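# Flip a two-colored wooden block end over end in hand

## Task

A wooden block lies on the table on one of its long narrow faces with the black face on top; one end is green and the other yellow. Lift it, rotate it end over end while holding it, and set it back in the same spot with the black face on the bottom and the green end now where the yellow end used to be. It counts as failed if the arm (as opposed to the hand) touches the block; if anything other than the hand touches it while it is noticeably tilted or out of its spot; if it is released with any part more than a few millimetres above the table, unless one end has already been resting on the table briefly; or if it slips more than a few millimetres in the hand while being put down. A result that holds only because the robot is still supporting it does not count. Finish by opening the hand and withdrawing it.

## Robot and tools

Robot: a single arm with six joints carrying a five-finger right hand (little, ring, middle, index, thumb). Everything is controlled through one tracked point, the hand point, fixed to the palm about 0.05 m in front of it, where the index pad meets the thumb tip in a pinch. Its own axes: +z runs along the straightened fingers (fingertips end 0.06 to 0.07 m past it), +y points out of the palm, +x points across the palm toward the little finger. The hand extends 0.08 m from the point on the little-finger side; on the thumb side 0.02 m if the thumb is turned fully in front of the palm, else up to 0.09 m. A rigid bracket on the little-finger side of the wrist stands 0.03 m further out along +y than the point and 0.11 m across; it can collide. Only the hand may touch the block.

Scene frame: origin on the table surface under the arm base, +z up, +y to the left when facing along +x. Results print end_effector_position (m), end_effector_quat_wxyz and velocities in this frame; the printed position may be slightly wrong at long reach.

The 14-number row, each value in [-1, 1], same order for every tool: dx, dy, dz, rx, ry, rz, hand/little, ring, middle, index, thumb_bend, thumb_turn, force_limit, speed. The first six are an offset, not a pose: a target relative to the hand point pose in the most recent result that reported it (or, before any such result, or for later calls in the same reply, relative to where the robot is when the action begins), expressed in the hand point's own axes. 1.0 equals 0.6 m for dx/dy/dz and 180 degrees for the rotation; rx, ry, rz form a single rotation vector. Every row is counted from that same reference, not from the previous row. All zeros therefore pulls the robot back to the reference pose; it is not a pause.

Finger values are absolute targets: +1 straight/open, -1 curled into the palm. thumb_bend: +1 straight, -1 fully bent. thumb_turn: +1 beside the palm, -1 across in front of it. A pinch is roughly index -0.22, thumb_bend -0.75, thumb_turn -0.57. force_limit maps -1..+1 to roughly 0..10 N fingertip force (0..15 N for the two thumb motors) at which a closing motor stops; it has no effect on opening. speed maps -1..+1 to near zero..full (a full stroke in 0.6 s at full). For a soft grip close at speed -0.9 or below, since fast fingers overshoot. With the thumb fully in front, the hand can wrap objects 0.035 to 0.08 m wide, centred on the wrist side of the hand point; turn the thumb before arriving.

Tools:
execute_actions {actions, pictures}: actions is an empty list (just read the state), one action {rows: list of 1 to 15 rows, steps up to 15, each step 1/30 s, last row held if steps exceed rows}, or one wait {steps: up to 300}, counted from the previous result. pictures is optional boolean.
move {target, speed, stop_force}: one row; drives the hand point in a straight line toward the offset pose. speed in m/s, 0.002 to 0.5 (default 0.25), rotation up to twice that in rad/s. Duration 0.5 to 10 s. stop_force 9 to 40 N, optional: ends the path when the wrist sensor feels that much extra resistance along the direction of travel, then backs off two steps. Use it only with slow, non-rotating moves; omit it when moving away from something you press on. The path ignores obstacles; the arm is stiff, so even a small overshoot into something firm can cause a fault.
wait {seconds: 0 to 10}: lets time pass, sends nothing.
zoom_image {camera: cam_high, cam_low or cam_wrist, region [x0, y0, x1, y1] in pixels, at most 504 by 504}.
show_instructions: shows the reference image.
finished_scene {scene}: ends the given scene (1 or 2) and grades it; irreversible.

Per control step the commanded pose is clipped to 100 mm and 16 degrees from the measured pose, and motion lags the command by about 0.17 s; big moves may need follow-up calls. Position is favoured over orientation when both cannot be met. The simulation keeps running while you compose replies.

Result lines: state pose and velocities; Wrist force and Wrist torque in hand point axes (offset up to ~4 N, noise, saturates near 50 N; force points back from a surface into the arm); hand_measured, hand_stopped_by (moving, target, force, stalled, fault), hand_load_n (positive when pushed open), listed in the row's finger order. Near-zero loads mean the grip is lost. A move adds a move: line with its ending (done, contact, held, off_target, moving, fault) and limits (paced = clipped; held = clearance check blocked steps, after which motion can jump fast). HELD marks steps not sent; pose unreachable means the clearance check changed the command. Hand target shows the pose being driven to.

Motors lock on reaching target or force and hold at least 15 N; to squeeze more, raise force_limit and send a more closed target; to loosen, send a more open one. Resending identical numbers keeps the grip.

Avoid: arm or bracket touching the block, dropping it from height, letting it slide in the grip, knocking anything off the table, fast contacts. Contact torque at joint limits (136 N m for the first three, 25.4 N m for wrists) or any 150 N external force halts the arm for 10 s. Long holding heats motors (warning at 70 °C, brakes at 85 °C).

Each tool is called after "Emit:" in YAML: its name, and indented under it one key for each argument.

## Session

Emit:
execute_actions:
  actions: []

Scene clock: 0.00 s of 6000.00 s.
end_effector_position=(+0.8839, +0.1846, +0.1439) hand_measured=(+1.000, +1.000, +1.000, +1.000, +1.000, +1.000) hand_load_n=(+0.0, +0.0, +0.0, +0.0, +0.0, +0.0) hand_stopped_by=(target, target, target, target, target, target) hand_force_limit=0.00 hand_speed=-0.80 end_effector_quat_wxyz=(+0.456, +0.474, +0.575, +0.487) end_effector_velocity=(+0.001, -0.001, +0.001) end_effector_angular_velocity=(-0.000, -0.002, -0.001)
Joint positions: [ 0.132 -0.586  1.276 -1.108  1.421 -0.345]
Joint velocities: [-0.    -0.002 -0.     0.     0.001  0.   ]
Wrist force (N, on the end effector, along its own x y z axes, offset not removed): no reading
Wrist torque (N m, same axes, about the end effector's origin, offset not removed): no reading
Hand target: +0.884, +0.185, +0.144; +0.456, +0.474, +0.575, +0.487
camera_calibration (this result's frames):
cam_wrist: T_world_to_cam=[[0.13934, -0.0961664, 0.985564, -0.242252], [-0.476337, -0.87907, -0.0184301, 0.577965], [0.868152, -0.466892, -0.168297, -0.524982], [0, 0, 0, 1]] pos_world=[0.764826, 0.239665, 0.161054]

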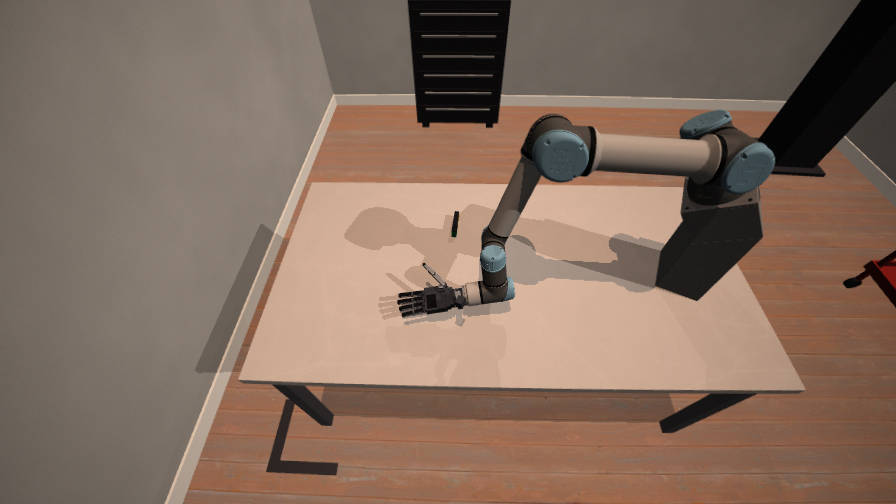

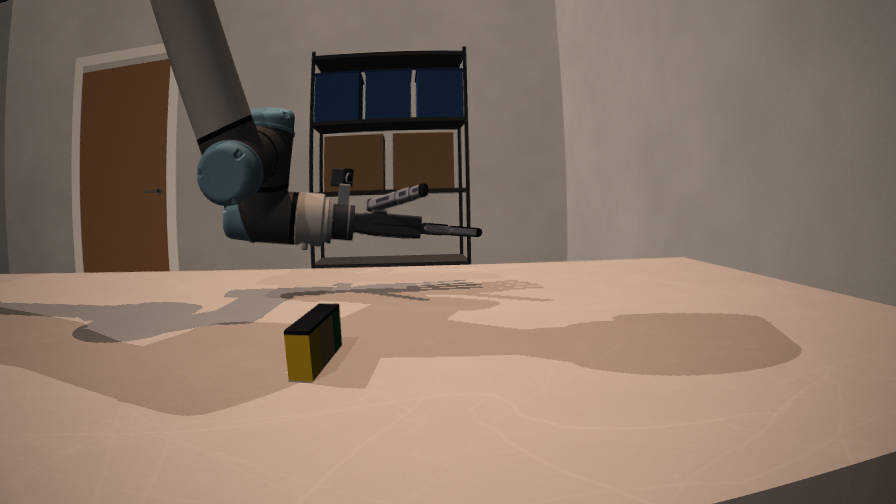

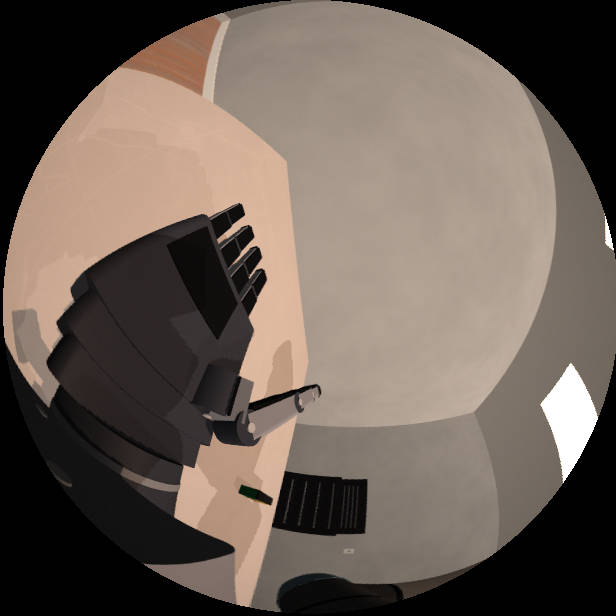

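Emit:
zoom_image:
  camera: "cam_low"
  region: [240, 280, 400, 400]

Emit:
zoom_image:
  camera: "cam_high"
  region: [400, 180, 520, 270]

Region (240, 280, 400, 400) of cam_low's 896x504 image, scaled by 3.150, with more detail than that image has; it fills the top 378 rows of this view, and the rest is white.

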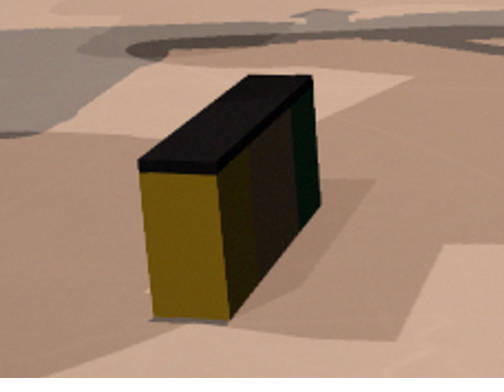

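Region (400, 180, 520, 270) of cam_high's 896x504 image, scaled by 4.200, with more detail than that image has; it fills the top 378 rows of this view, and the rest is white.

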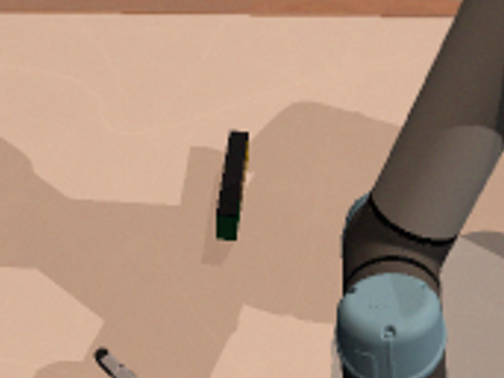

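Emit:
move:
  target: [-0.5963,-0.0783,-0.3087,-0.1211,-0.1627,0.9393, 1,1,1,0.3,-0.30,-0.65, 0.0,0.0]
  speed: 0.3

Scene clock: 105.53 s of 6000.00 s.
end_effector_position=(+0.7448, -0.1958, +0.1411) hand_measured=(+1.000, +1.000, +1.000, +0.300, -0.300, -0.650) hand_load_n=(+0.0, +0.0, +0.0, +0.0, +0.0, +0.0) hand_stopped_by=(target, target, target, target, target, target) hand_force_limit=0.00 hand_speed=0.00 end_effector_quat_wxyz=(-0.290, +0.615, -0.565, +0.467) end_effector_velocity=(+0.001, -0.002, +0.001) end_effector_angular_velocity=(+0.013, -0.003, -0.002)
Joint positions: [-0.441 -1.213  1.78  -0.781  1.229  2.795]
Joint velocities: [-0.007 -0.002 -0.003  0.004 -0.01   0.014]
Wrist force (N, on the end effector, along its own x y z axes, offset not removed): [0.0 0.7 2.6]
Wrist torque (N m, same axes, about the end effector's origin, offset not removed): [0.09 -0.11 0.10]
Hand target: +0.745, -0.196, +0.141; -0.290, +0.615, -0.565, +0.467
Off the commanded pose: 0.001 m, 0 deg.
After step 90, 96.97 s passed at rest.
move: done
camera_calibration (this result's frames):
cam_wrist: T_world_to_cam=[[-0.390444, -0.0235851, -0.920325, 0.420948], [-0.406111, 0.901564, 0.149187, 0.449891], [0.826213, 0.432003, -0.361588, -0.347788], [0, 0, 0, 1]] pos_world=[0.634409, -0.245432, 0.194535]

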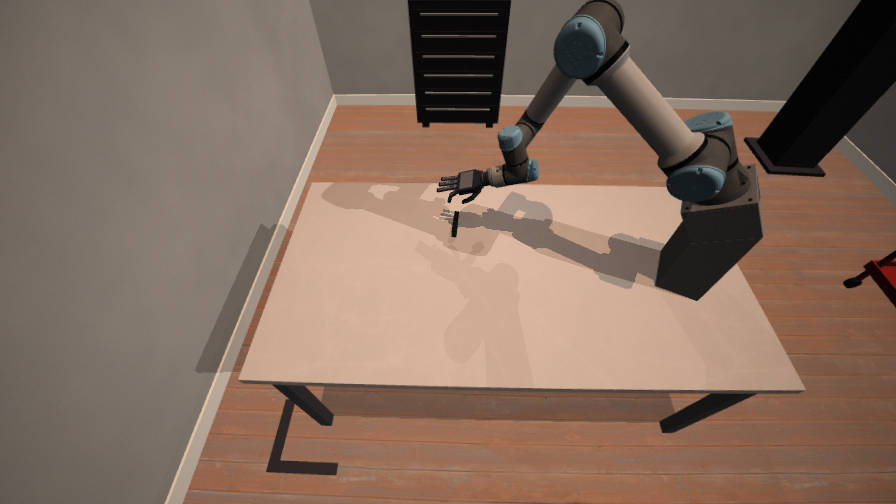

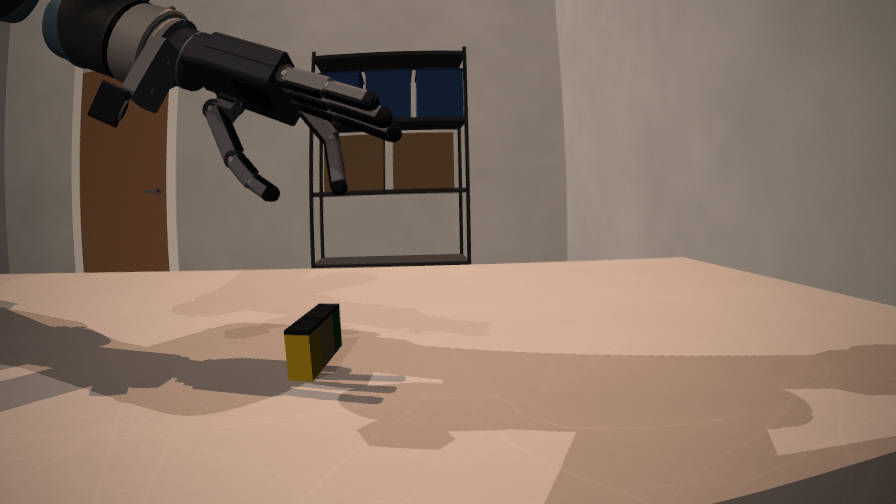

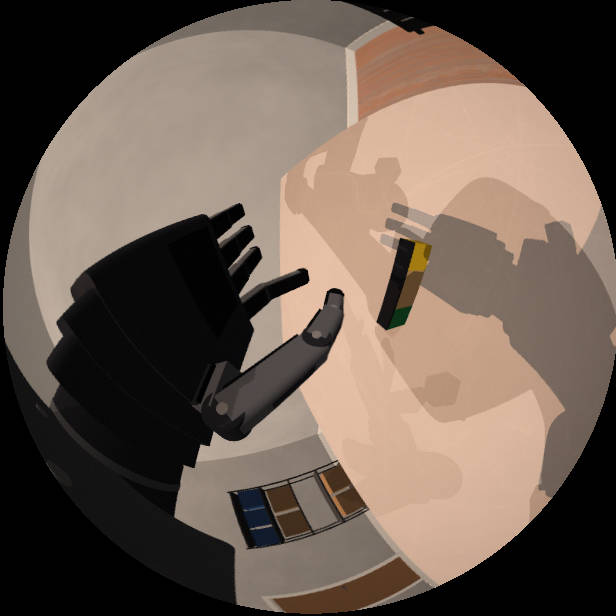

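Emit:
zoom_image:
  camera: "cam_wrist"
  region: [340, 210, 480, 350]

Region (340, 210, 480, 350) of cam_wrist's 616x616 image, scaled by 3.600, with more detail than that image has.

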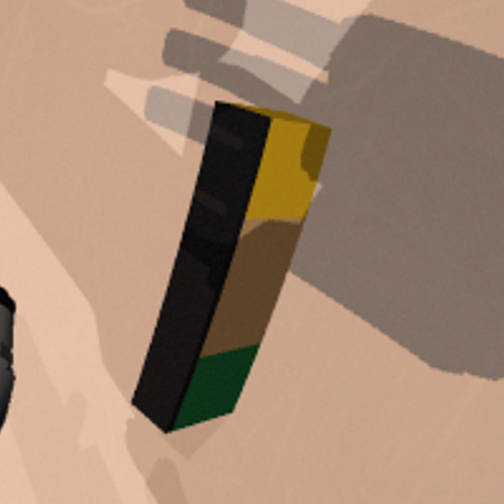

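Emit:
move:
  target: [0.0062,0.1142,0.0692,0,0,0, 1,1,1,0.3,-0.30,-0.65, 0.0,0.0]
  speed: 0.1

Emit:
zoom_image:
  camera: "cam_low"
  region: [200, 220, 440, 400]

Emit:
zoom_image:
  camera: "cam_wrist"
  region: [260, 200, 460, 400]

Scene clock: 138.30 s of 6000.00 s.
end_effector_position=(+0.7528, -0.2199, +0.0653) hand_measured=(+1.000, +1.000, +1.000, +0.300, -0.300, -0.650) hand_load_n=(+0.0, +0.0, +0.0, +0.0, +0.0, +0.0) hand_stopped_by=(target, target, target, target, target, target) hand_force_limit=0.00 hand_speed=0.00 end_effector_quat_wxyz=(-0.290, +0.615, -0.565, +0.467) end_effector_velocity=(+0.001, -0.001, -0.002) end_effector_angular_velocity=(+0.001, +0.000, +0.000)
Joint positions: [-0.461 -1.031  1.653 -0.837  1.209  2.8  ]
Joint velocities: [-0.001  0.005 -0.005  0.    -0.001  0.001]
Wrist force (N, on the end effector, along its own x y z axes, offset not removed): [-0.1 -0.7 2.0]
Wrist torque (N m, same axes, about the end effector's origin, offset not removed): [-0.08 -0.04 0.03]
Hand target: +0.753, -0.220, +0.065; -0.290, +0.615, -0.565, +0.467
Off the commanded pose: 0.000 m, 0 deg.
After step 90, 28.47 s passed at rest.
move: done
camera_calibration (this result's frames):
cam_wrist: T_world_to_cam=[[-0.390443, -0.0235989, -0.920325, 0.353736], [-0.406119, 0.901562, 0.149176, 0.486179], [0.826209, 0.432006, -0.361592, -0.371392], [0, 0, 0, 1]] pos_world=[0.642408, -0.269529, 0.118733]

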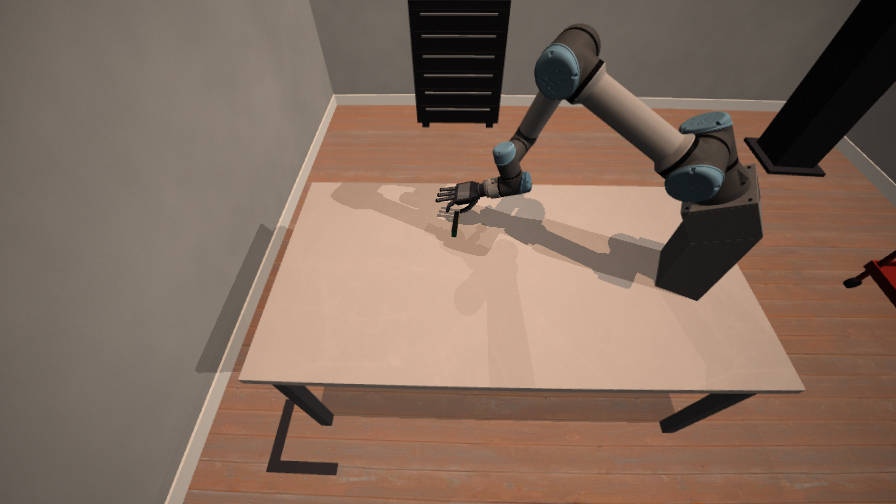

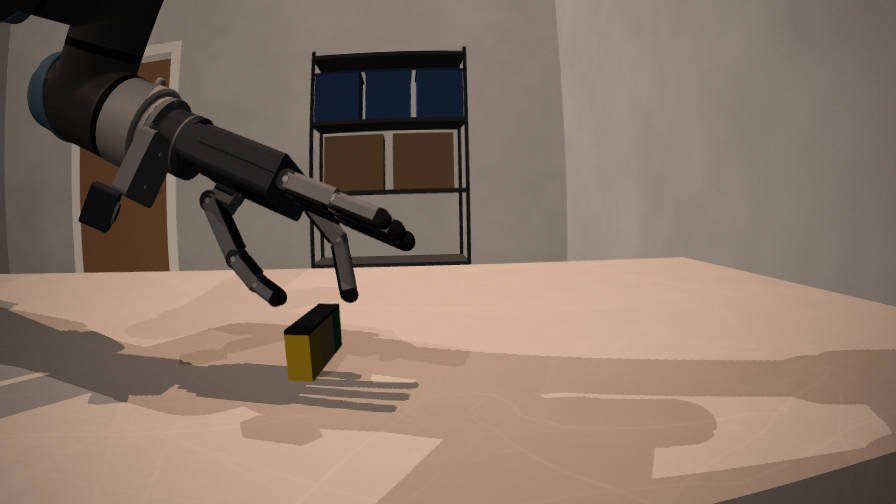

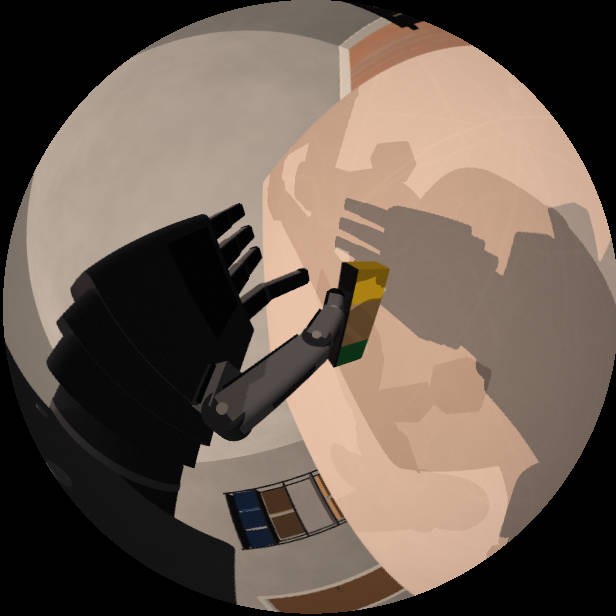

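Region (200, 220, 440, 400) of cam_low's 896x504 image, scaled by 2.100, with more detail than that image has; it fills the top 378 rows of this view, and the rest is white.

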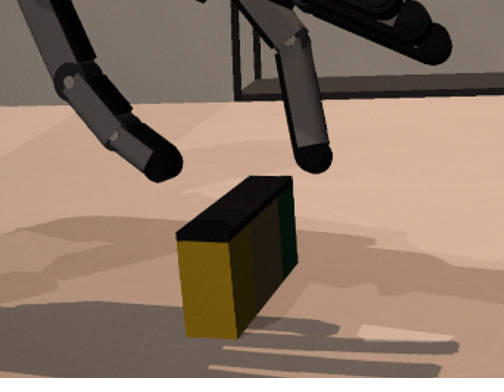

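Region (260, 200, 460, 400) of cam_wrist's 616x616 image, scaled by 2.520, with more detail than that image has.

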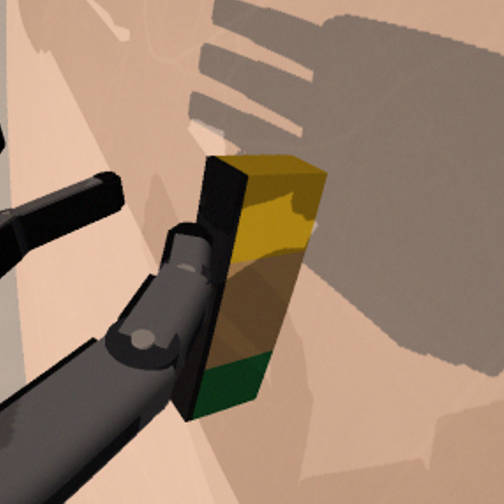

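Emit:
move:
  target: [-0.0165,0.0594,0.0266,0,0,0, 1,1,1,0.3,-0.30,-0.65, 0.0,0.0]
  speed: 0.04

Emit:
zoom_image:
  camera: "cam_low"
  region: [200, 220, 440, 400]

Emit:
zoom_image:
  camera: "cam_wrist"
  region: [230, 200, 430, 400]

Scene clock: 193.10 s of 6000.00 s.
end_effector_position=(+0.7527, -0.2201, +0.0253) hand_measured=(+1.000, +1.000, +1.000, +0.300, -0.300, -0.650) hand_load_n=(+0.0, +0.0, +0.0, +0.0, +0.0, +0.0) hand_stopped_by=(target, target, target, target, target, target) hand_force_limit=0.00 hand_speed=0.00 end_effector_quat_wxyz=(-0.290, +0.615, -0.565, +0.467) end_effector_velocity=(+0.000, +0.000, -0.003) end_effector_angular_velocity=(-0.000, -0.000, +0.001)
Joint positions: [-0.456 -0.94   1.598 -0.872  1.214  2.799]
Joint velocities: [ 0.001  0.006 -0.004 -0.003 -0.    -0.   ]
Wrist force (N, on the end effector, along its own x y z axes, offset not removed): [0.5 0.7 1.5]
Wrist torque (N m, same axes, about the end effector's origin, offset not removed): [0.16 -0.08 0.13]
Hand target: +0.753, -0.220, +0.025; -0.290, +0.615, -0.565, +0.467
Off the commanded pose: 0.000 m, 0 deg.
After step 90, 50.43 s passed at rest.
move: done
camera_calibration (this result's frames):
cam_wrist: T_world_to_cam=[[-0.390435, -0.0236012, -0.920328, 0.316893], [-0.40612, 0.901563, 0.14917, 0.492299], [0.826213, 0.432004, -0.361587, -0.38578], [0, 0, 0, 1]] pos_world=[0.642395, -0.269701, 0.0787167]

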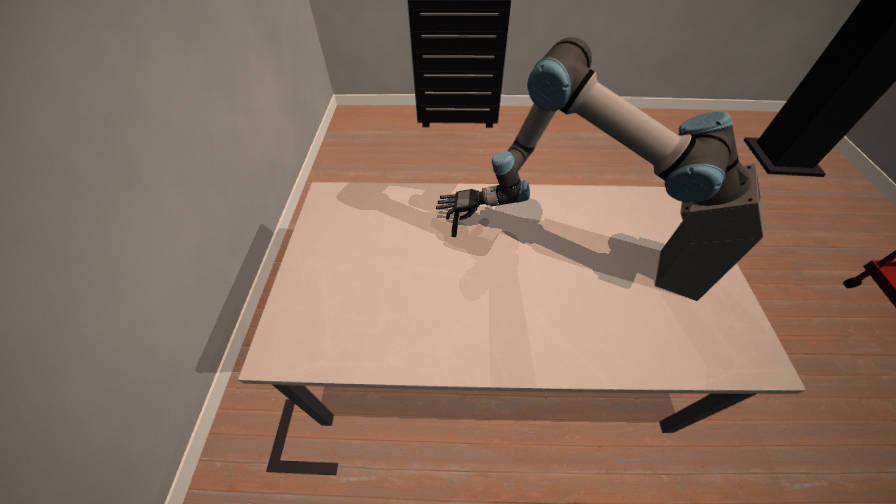

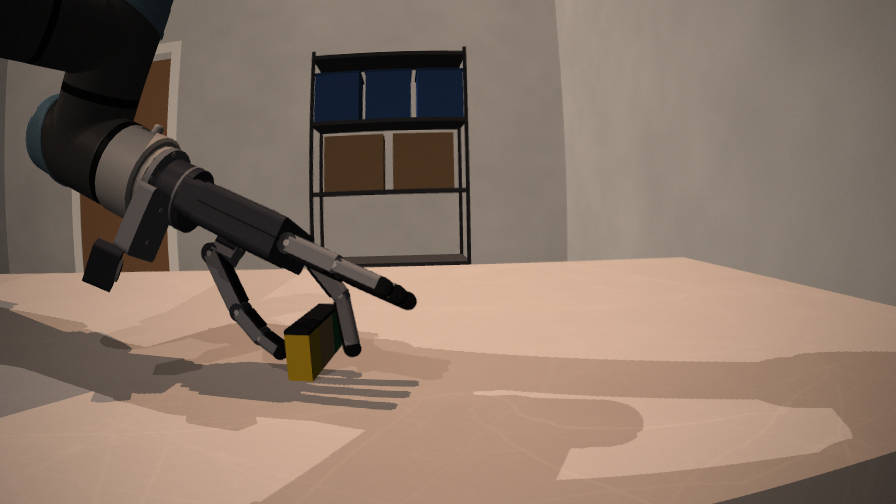

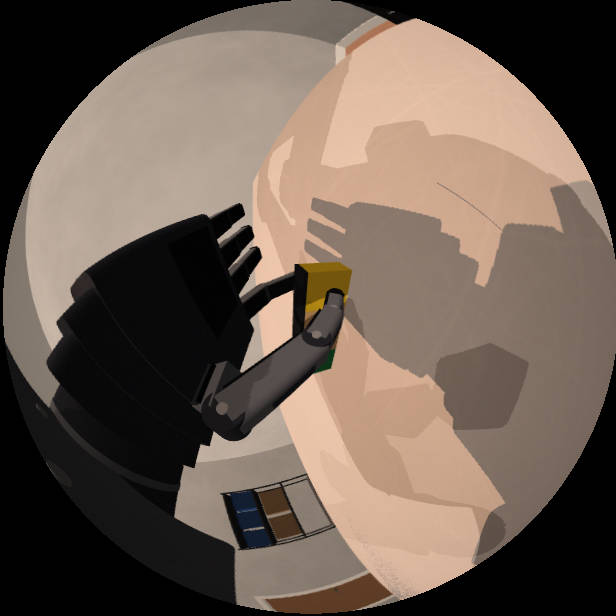

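Region (200, 220, 440, 400) of cam_low's 896x504 image, scaled by 2.100, with more detail than that image has; it fills the top 378 rows of this view, and the rest is white.

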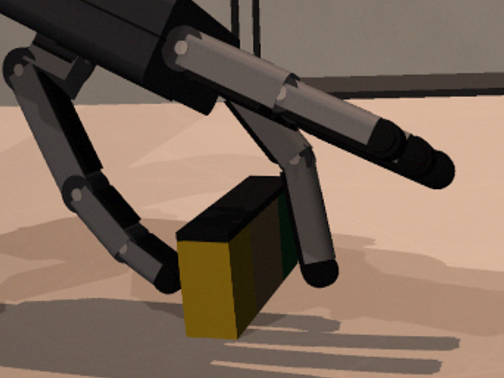

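Region (230, 200, 430, 400) of cam_wrist's 616x616 image, scaled by 2.520, with more detail than that image has.

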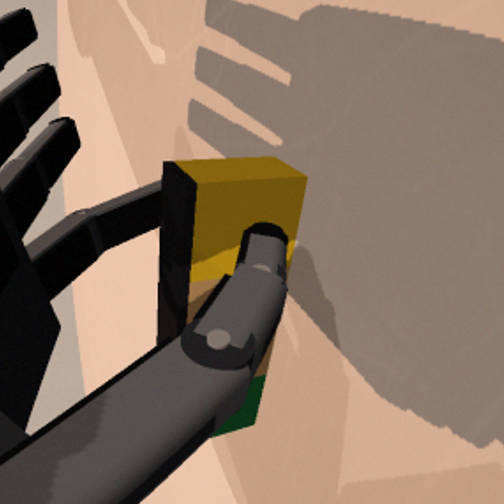

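Emit:
execute_actions:
  actions:
    - {"rows": [[0.0002,-0.0023,0.0053,0,0,0, 1,1,1,0.06,-0.30,-0.65, 0.0,-0.3]], "steps": 15}
  pictures: false

Emit:
execute_actions:
  actions:
    - {"rows": [[0,0,0,0,0,0, 1,1,1,-0.3,-0.30,-0.65, 0.5,-0.9]], "steps": 15}
  pictures: false

Emit:
wait:
  seconds: 1

Emit:
zoom_image:
  camera: "cam_low"
  region: [200, 220, 440, 400]

Scene clock: 202.87 s of 6000.00 s.
end_effector_position=(+0.7561, -0.2205, +0.0252) hand_measured=(+1.000, +1.000, +1.000, +0.060, -0.300, -0.650) hand_load_n=(+0.0, +0.0, +0.0, +0.0, +0.0, +0.0) hand_stopped_by=(target, target, target, target, target, target) hand_force_limit=0.00 hand_speed=-0.30 end_effector_quat_wxyz=(-0.290, +0.615, -0.565, +0.467) end_effector_velocity=(+0.001, -0.000, +0.001) end_effector_angular_velocity=(-0.001, -0.001, -0.000)
Joint positions: [-0.454 -0.937  1.587 -0.864  1.216  2.798]
Joint velocities: [ 0.    -0.001 -0.002  0.001  0.001  0.   ]
Wrist force (N, on the end effector, along its own x y z axes, offset not removed): [-1.3 -0.4 1.4]
Wrist torque (N m, same axes, about the end effector's origin, offset not removed): [-0.02 0.16 0.03]
Hand target: +0.756, -0.220, +0.025; -0.290, +0.615, -0.565, +0.467
Off the commanded pose: 0.000 m, 0 deg.
Steps of this call (steps 1 to 90: nothing new was sent; then 6.27 s passed at rest; steps 91 to 105: all 15 steps of this action). Readings (end_effector_position | what the end effector reports):
91: (+0.7528, -0.2201, +0.0250) | hand_measured=(+1.000, +1.000, +1.000, +0.300, -0.300, -0.650) hand_load_n=(+0.0, +0.0, +0.0, +0.0, +0.0, +0.0) hand_stopped_by=(target, target, target, moving, target, target) hand_force_limit=0.00 hand_speed=-0.30
92: (+0.7534, -0.2201, +0.0251) | hand_measured=(+1.000, +1.000, +1.000, +0.300, -0.300, -0.650) hand_load_n=(+0.0, +0.0, +0.0, +0.0, +0.0, +0.0) hand_stopped_by=(target, target, target, moving, target, target) hand_force_limit=0.00 hand_speed=-0.30
94: (+0.7546, -0.2203, +0.0252) | hand_measured=(+1.000, +1.000, +1.000, +0.264, -0.300, -0.650) hand_load_n=(+0.0, +0.0, +0.0, +0.0, +0.0, +0.0) hand_stopped_by=(target, target, target, moving, target, target) hand_force_limit=0.00 hand_speed=-0.30
98: (+0.7557, -0.2204, +0.0252) | hand_measured=(+1.000, +1.000, +1.000, +0.110, -0.300, -0.650) hand_load_n=(+0.0, +0.0, +0.0, +0.0, +0.0, +0.0) hand_stopped_by=(target, target, target, moving, target, target) hand_force_limit=0.00 hand_speed=-0.30
105: the state above

Scene clock: 203.37 s of 6000.00 s.
end_effector_position=(+0.7562, -0.2205, +0.0252) hand_measured=(+1.000, +1.000, +1.000, -0.006, -0.300, -0.650) hand_load_n=(+0.0, +0.0, +0.0, +0.0, +0.0, +0.0) hand_stopped_by=(target, target, target, moving, target, target) hand_force_limit=0.50 hand_speed=-0.90 end_effector_quat_wxyz=(-0.290, +0.615, -0.565, +0.467) end_effector_velocity=(-0.000, +0.001, -0.000) end_effector_angular_velocity=(+0.001, +0.000, +0.000)
Joint positions: [-0.454 -0.937  1.587 -0.864  1.216  2.798]
Joint velocities: [ 0.001  0.001  0.    -0.     0.     0.   ]
Wrist force (N, on the end effector, along its own x y z axes, offset not removed): [-1.5 -0.9 2.3]
Wrist torque (N m, same axes, about the end effector's origin, offset not removed): [-0.17 0.09 -0.09]
Hand target: +0.756, -0.220, +0.025; -0.290, +0.615, -0.565, +0.467
Off the commanded pose: 0.000 m, 0 deg.
Steps of this call (steps 1 to 15: all 15 steps of this action). Readings (end_effector_position | what the end effector reports):
1: (+0.7562, -0.2205, +0.0252) | hand_measured=(+1.000, +1.000, +1.000, +0.060, -0.300, -0.650) hand_load_n=(+0.0, +0.0, +0.0, +0.0, +0.0, +0.0) hand_stopped_by=(target, target, target, moving, target, target) hand_force_limit=0.50 hand_speed=-0.90
2: (+0.7562, -0.2205, +0.0252) | hand_measured=(+1.000, +1.000, +1.000, +0.060, -0.300, -0.650) hand_load_n=(+0.0, +0.0, +0.0, +0.0, +0.0, +0.0) hand_stopped_by=(target, target, target, moving, target, target) hand_force_limit=0.50 hand_speed=-0.90
4: (+0.7562, -0.2205, +0.0252) | hand_measured=(+1.000, +1.000, +1.000, +0.054, -0.300, -0.650) hand_load_n=(+0.0, +0.0, +0.0, +0.0, +0.0, +0.0) hand_stopped_by=(target, target, target, moving, target, target) hand_force_limit=0.50 hand_speed=-0.90
8: (+0.7562, -0.2205, +0.0252) | hand_measured=(+1.000, +1.000, +1.000, +0.032, -0.300, -0.650) hand_load_n=(+0.0, +0.0, +0.0, +0.0, +0.0, +0.0) hand_stopped_by=(target, target, target, moving, target, target) hand_force_limit=0.50 hand_speed=-0.90
15: the state above

Scene clock: 204.37 s of 6000.00 s.
end_effector_position=(+0.7562, -0.2205, +0.0253) hand_measured=(+1.000, +1.000, +1.000, -0.054, -0.298, -0.650) hand_load_n=(+0.0, +0.0, +0.0, +8.5, +2.5, -0.5) hand_stopped_by=(target, target, target, force, target, target) hand_force_limit=0.50 hand_speed=-0.90 end_effector_quat_wxyz=(-0.290, +0.615, -0.565, +0.467) end_effector_velocity=(+0.001, -0.000, +0.001) end_effector_angular_velocity=(-0.002, -0.001, +0.001)
Joint positions: [-0.454 -0.937  1.587 -0.864  1.216  2.798]
Joint velocities: [ 0.    -0.001 -0.    -0.    -0.001 -0.001]
Wrist force (N, on the end effector, along its own x y z axes, offset not removed): [0.6 -3.8 1.7]
Wrist torque (N m, same axes, about the end effector's origin, offset not removed): [0.02 -0.07 0.12]
Hand target: +0.756, -0.220, +0.025; -0.290, +0.615, -0.565, +0.467
Off the commanded pose: 0.000 m, 0 deg.
Steps of this call (steps 1 to 30: nothing new was sent). Readings (end_effector_position | what the end effector reports):
1: (+0.7562, -0.2205, +0.0252) | hand_measured=(+1.000, +1.000, +1.000, -0.012, -0.300, -0.650) hand_load_n=(+0.0, +0.0, +0.0, +0.0, +0.0, +0.0) hand_stopped_by=(target, target, target, moving, target, target) hand_force_limit=0.50 hand_speed=-0.90
2: (+0.7562, -0.2205, +0.0252) | hand_measured=(+1.000, +1.000, +1.000, -0.018, -0.300, -0.650) hand_load_n=(+0.0, +0.0, +0.0, +0.0, +0.0, +0.0) hand_stopped_by=(target, target, target, moving, target, target) hand_force_limit=0.50 hand_speed=-0.90
4: (+0.7562, -0.2205, +0.0252) | hand_measured=(+1.000, +1.000, +1.000, -0.028, -0.300, -0.650) hand_load_n=(+0.0, +0.0, +0.0, +1.0, +0.5, +0.0) hand_stopped_by=(target, target, target, moving, target, target) hand_force_limit=0.50 hand_speed=-0.90
8: (+0.7562, -0.2205, +0.0252) | hand_measured=(+1.000, +1.000, +1.000, -0.050, -0.298, -0.650) hand_load_n=(+0.0, +0.0, +0.0, +7.0, +2.5, +0.0) hand_stopped_by=(target, target, target, moving, target, target) hand_force_limit=0.50 hand_speed=-0.90
30: the state above
camera_calibration (this result's frames):
cam_wrist: T_world_to_cam=[[-0.390396, -0.0236213, -0.920344, 0.31818], [-0.406127, 0.901565, 0.149134, 0.494054], [0.826227, 0.431998, -0.361561, -0.388447], [0, 0, 0, 1]] pos_world=[0.64581, -0.270098, 0.0787076]

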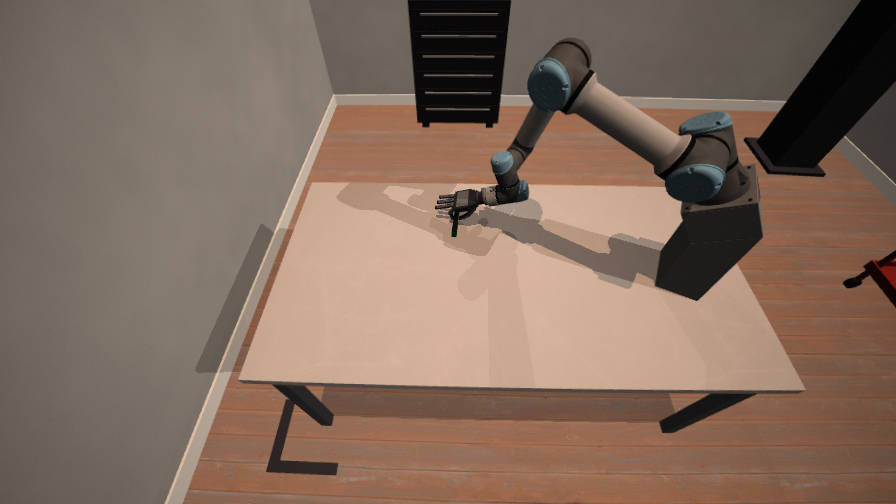

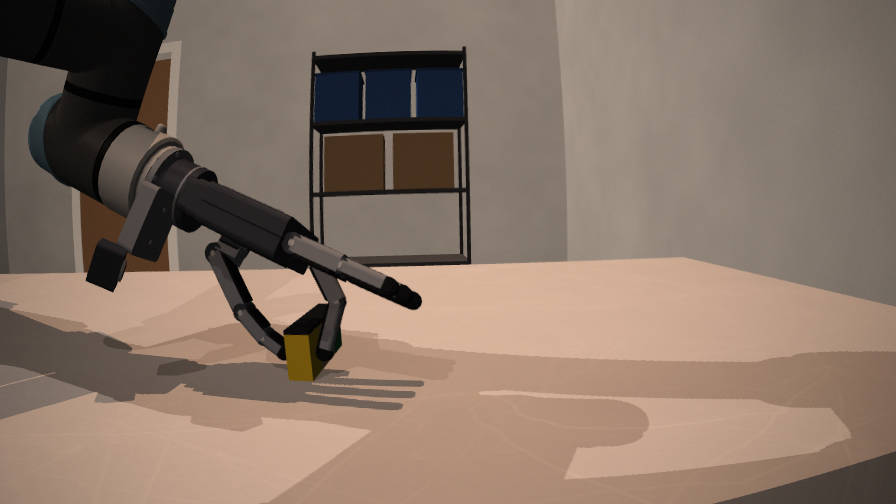

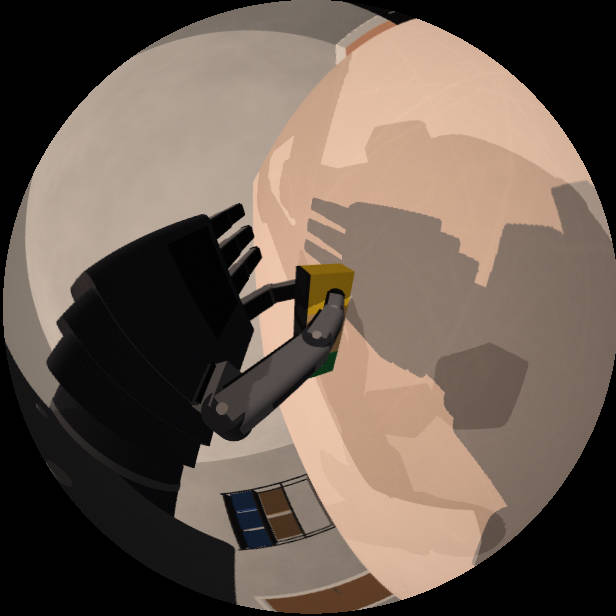

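Region (200, 220, 440, 400) of cam_low's 896x504 image, scaled by 2.100, with more detail than that image has; it fills the top 378 rows of this view, and the rest is white.

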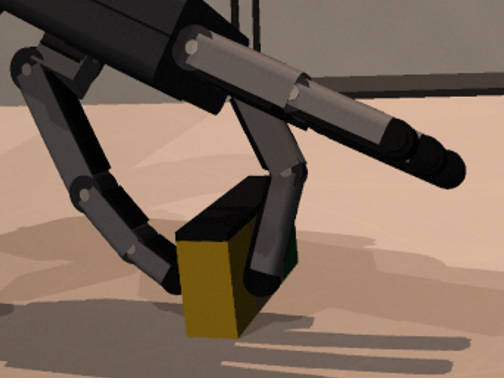

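Emit:
move:
  target: [0.0718,-0.2581,-0.1154,0,0,0, 1,1,1,-0.3,-0.30,-0.65, 0.5,-0.9]
  speed: 0.07

Scene clock: 214.57 s of 6000.00 s.
end_effector_position=(+0.7563, -0.2198, +0.2000) hand_measured=(+1.000, +1.000, +1.000, -0.054, -0.298, -0.650) hand_load_n=(+0.0, +0.0, +0.0, +7.0, +5.0, -0.5) hand_stopped_by=(target, target, target, force, target, target) hand_force_limit=0.50 hand_speed=-0.90 end_effector_quat_wxyz=(-0.290, +0.615, -0.565, +0.467) end_effector_velocity=(-0.000, -0.000, +0.002) end_effector_angular_velocity=(-0.001, +0.000, +0.000)
Joint positions: [-0.48  -1.325  1.76  -0.652  1.19   2.804]
Joint velocities: [-0.001 -0.004  0.001  0.002 -0.001 -0.001]
Wrist force (N, on the end effector, along its own x y z axes, offset not removed): [-1.0 -0.7 2.9]
Wrist torque (N m, same axes, about the end effector's origin, offset not removed): [-0.19 0.09 0.00]
Hand target: +0.756, -0.220, +0.200; -0.290, +0.615, -0.565, +0.467
Off the commanded pose: 0.000 m, 0 deg.
After step 90, 4.27 s passed at rest.
move: done
camera_calibration (this result's frames):
cam_wrist: T_world_to_cam=[[-0.390405, -0.0236298, -0.92034, 0.479032], [-0.40613, 0.901564, 0.149131, 0.467428], [0.826222, 0.432, -0.361572, -0.325657], [0, 0, 0, 1]] pos_world=[0.645918, -0.269414, 0.253415]

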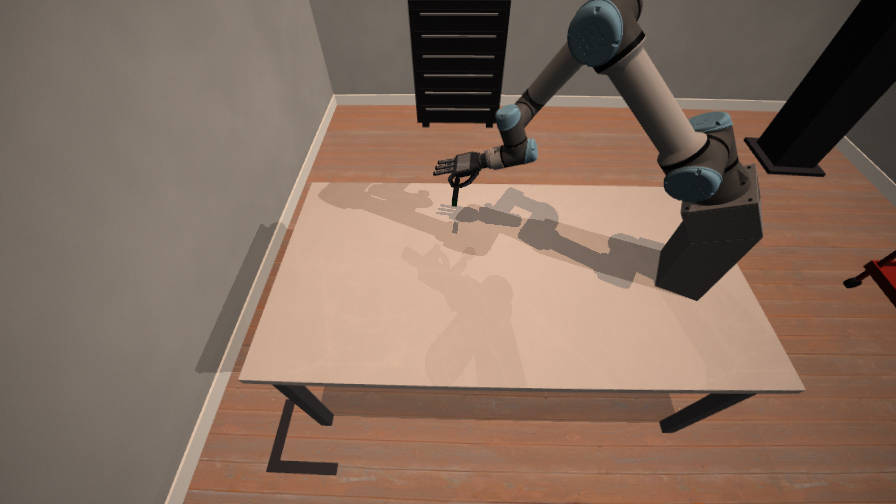

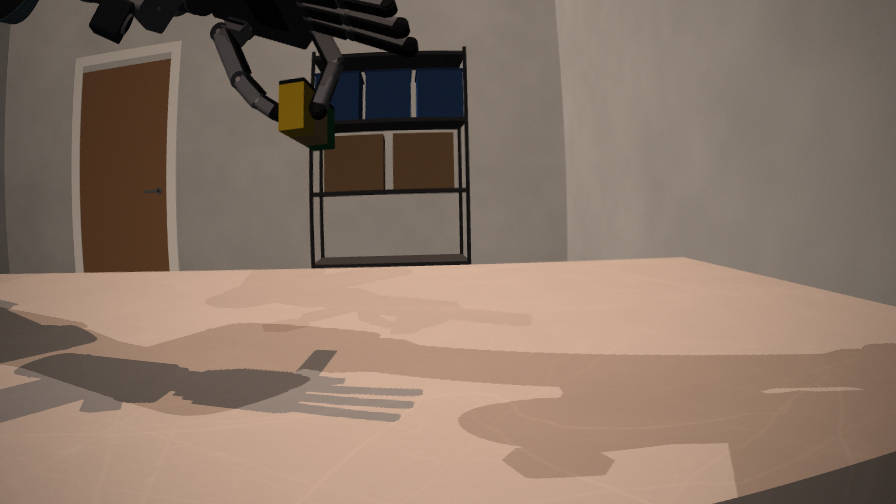

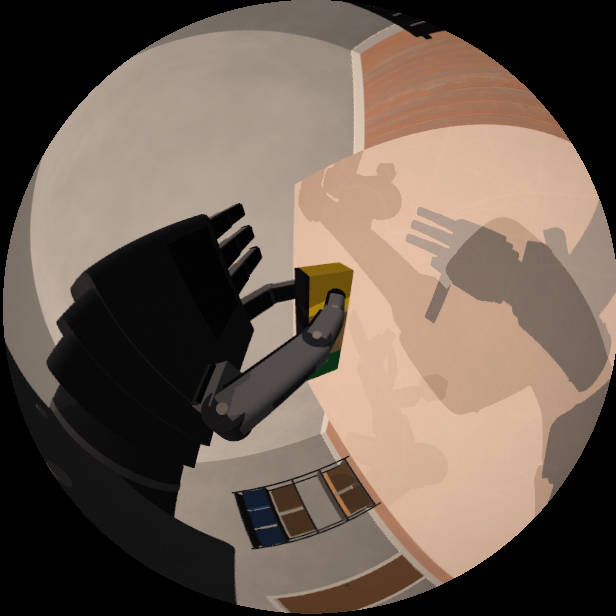

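Emit:
execute_actions:
  actions:
    - {"rows": [[0,0,0,0,0,0, 1,1,1,-0.040,-0.30,-0.65, 0.5,-0.95]], "steps": 15}
  pictures: false

Emit:
wait:
  seconds: 1.5

Scene clock: 221.60 s of 6000.00 s.
end_effector_position=(+0.7562, -0.2198, +0.1999) hand_measured=(+1.000, +1.000, +1.000, -0.040, -0.298, -0.650) hand_load_n=(+0.0, +0.0, +0.0, +3.0, +2.5, +0.0) hand_stopped_by=(target, target, target, target, target, target) hand_force_limit=0.50 hand_speed=-0.95 end_effector_quat_wxyz=(-0.290, +0.615, -0.565, +0.467) end_effector_velocity=(-0.000, +0.000, -0.000) end_effector_angular_velocity=(+0.000, +0.001, -0.001)
Joint positions: [-0.48  -1.325  1.761 -0.652  1.19   2.804]
Joint velocities: [-0.    -0.     0.001  0.     0.    -0.   ]
Wrist force (N, on the end effector, along its own x y z axes, offset not removed): [0.4 -0.7 2.1]
Wrist torque (N m, same axes, about the end effector's origin, offset not removed): [-0.04 -0.01 0.11]
Hand target: +0.756, -0.220, +0.200; -0.290, +0.615, -0.565, +0.467
Off the commanded pose: 0.000 m, 0 deg.
Steps of this call (steps 1 to 90: nothing new was sent; then 3.53 s passed at rest; steps 91 to 105: all 15 steps of this action). Readings (end_effector_position | what the end effector reports):
91: (+0.7563, -0.2198, +0.2002) | hand_measured=(+1.000, +1.000, +1.000, -0.054, -0.298, -0.650) hand_load_n=(+0.0, +0.0, +0.0, +7.0, +5.0, -0.5) hand_stopped_by=(target, target, target, moving, target, target) hand_force_limit=0.50 hand_speed=-0.95
92: (+0.7563, -0.2198, +0.2002) | hand_measured=(+1.000, +1.000, +1.000, -0.054, -0.298, -0.650) hand_load_n=(+0.0, +0.0, +0.0, +7.0, +5.0, -0.5) hand_stopped_by=(target, target, target, moving, target, target) hand_force_limit=0.50 hand_speed=-0.95
94: (+0.7563, -0.2198, +0.2002) | hand_measured=(+1.000, +1.000, +1.000, -0.052, -0.298, -0.650) hand_load_n=(+0.0, +0.0, +0.0, +6.5, +4.5, -0.5) hand_stopped_by=(target, target, target, moving, target, target) hand_force_limit=0.50 hand_speed=-0.95
98: (+0.7562, -0.2198, +0.2000) | hand_measured=(+1.000, +1.000, +1.000, -0.040, -0.298, -0.650) hand_load_n=(+0.0, +0.0, +0.0, +3.5, +2.5, +0.0) hand_stopped_by=(target, target, target, moving, target, target) hand_force_limit=0.50 hand_speed=-0.95
105: the state above

Scene clock: 223.10 s of 6000.00 s.
end_effector_position=(+0.7563, -0.2198, +0.2000) hand_measured=(+1.000, +1.000, +1.000, -0.040, -0.298, -0.650) hand_load_n=(+0.0, +0.0, +0.0, +3.0, +2.5, +0.0) hand_stopped_by=(target, target, target, target, target, target) hand_force_limit=0.50 hand_speed=-0.95 end_effector_quat_wxyz=(-0.290, +0.615, -0.565, +0.467) end_effector_velocity=(+0.000, -0.000, +0.001) end_effector_angular_velocity=(-0.000, -0.000, -0.000)
Joint positions: [-0.48  -1.325  1.76  -0.652  1.19   2.804]
Joint velocities: [-0.    -0.001  0.     0.001  0.     0.   ]
Wrist force (N, on the end effector, along its own x y z axes, offset not removed): [-1.9 1.1 1.5]
Wrist torque (N m, same axes, about the end effector's origin, offset not removed): [0.22 0.26 0.06]
Hand target: +0.756, -0.220, +0.200; -0.290, +0.615, -0.565, +0.467
Off the commanded pose: 0.000 m, 0 deg.
Steps of this call (steps 1 to 45: nothing new was sent). Readings (end_effector_position | what the end effector reports):
1: (+0.7562, -0.2198, +0.1999) | hand_measured=(+1.000, +1.000, +1.000, -0.040, -0.298, -0.650) hand_load_n=(+0.0, +0.0, +0.0, +3.0, +2.5, -0.5) hand_stopped_by=(target, target, target, target, target, target) hand_force_limit=0.50 hand_speed=-0.95
2: (+0.7562, -0.2198, +0.1999) | hand_measured=(+1.000, +1.000, +1.000, -0.040, -0.298, -0.650) hand_load_n=(+0.0, +0.0, +0.0, +3.0, +2.5, -0.5) hand_stopped_by=(target, target, target, target, target, target) hand_force_limit=0.50 hand_speed=-0.95
4: (+0.7562, -0.2198, +0.1999) | hand_measured=(+1.000, +1.000, +1.000, -0.040, -0.298, -0.650) hand_load_n=(+0.0, +0.0, +0.0, +3.0, +2.5, +0.0) hand_stopped_by=(target, target, target, target, target, target) hand_force_limit=0.50 hand_speed=-0.95
8: (+0.7562, -0.2198, +0.1999) | hand_measured=(+1.000, +1.000, +1.000, -0.040, -0.298, -0.650) hand_load_n=(+0.0, +0.0, +0.0, +3.0, +2.5, +0.0) hand_stopped_by=(target, target, target, target, target, target) hand_force_limit=0.50 hand_speed=-0.95
45: the state above
camera_calibration (this result's frames):
cam_wrist: T_world_to_cam=[[-0.390404, -0.0236238, -0.920341, 0.479032], [-0.406128, 0.901565, 0.149135, 0.467426], [0.826223, 0.431999, -0.361568, -0.32566], [0, 0, 0, 1]] pos_world=[0.645918, -0.269413, 0.253415]

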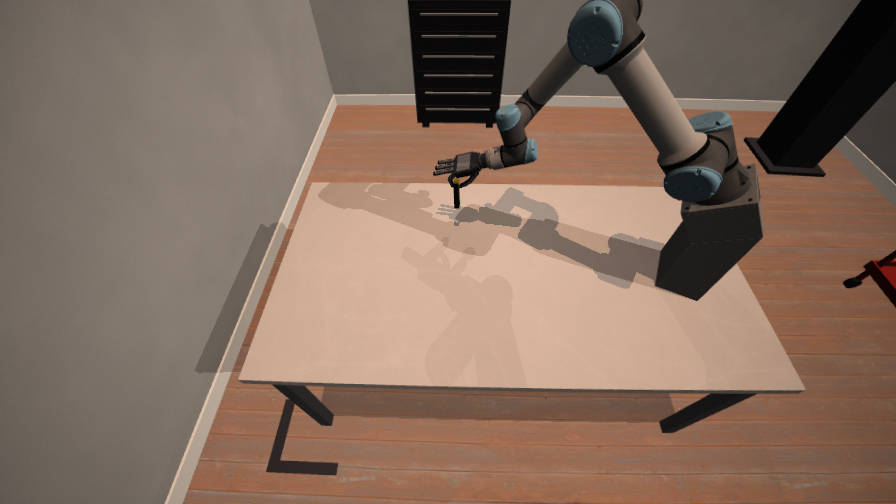

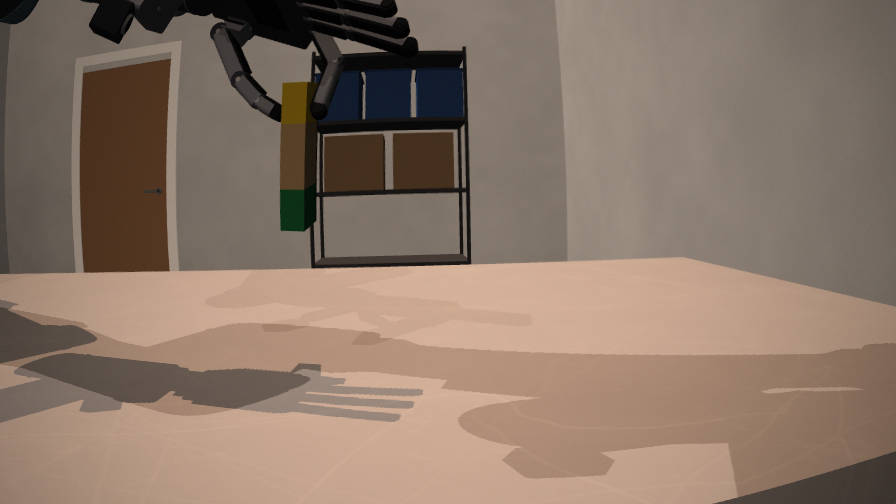

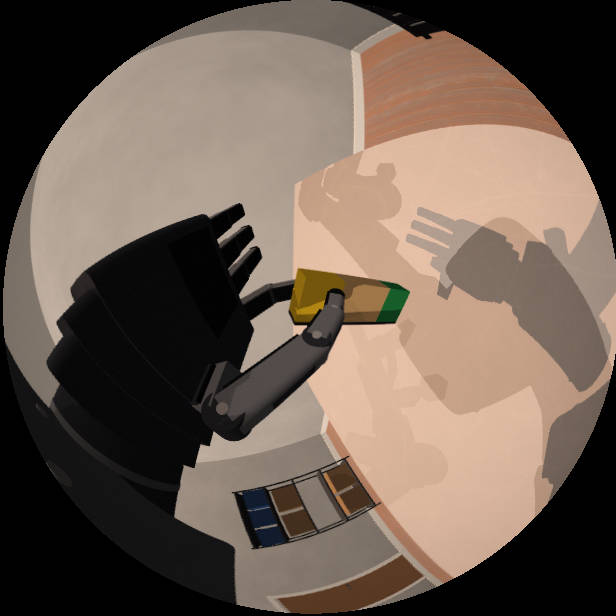

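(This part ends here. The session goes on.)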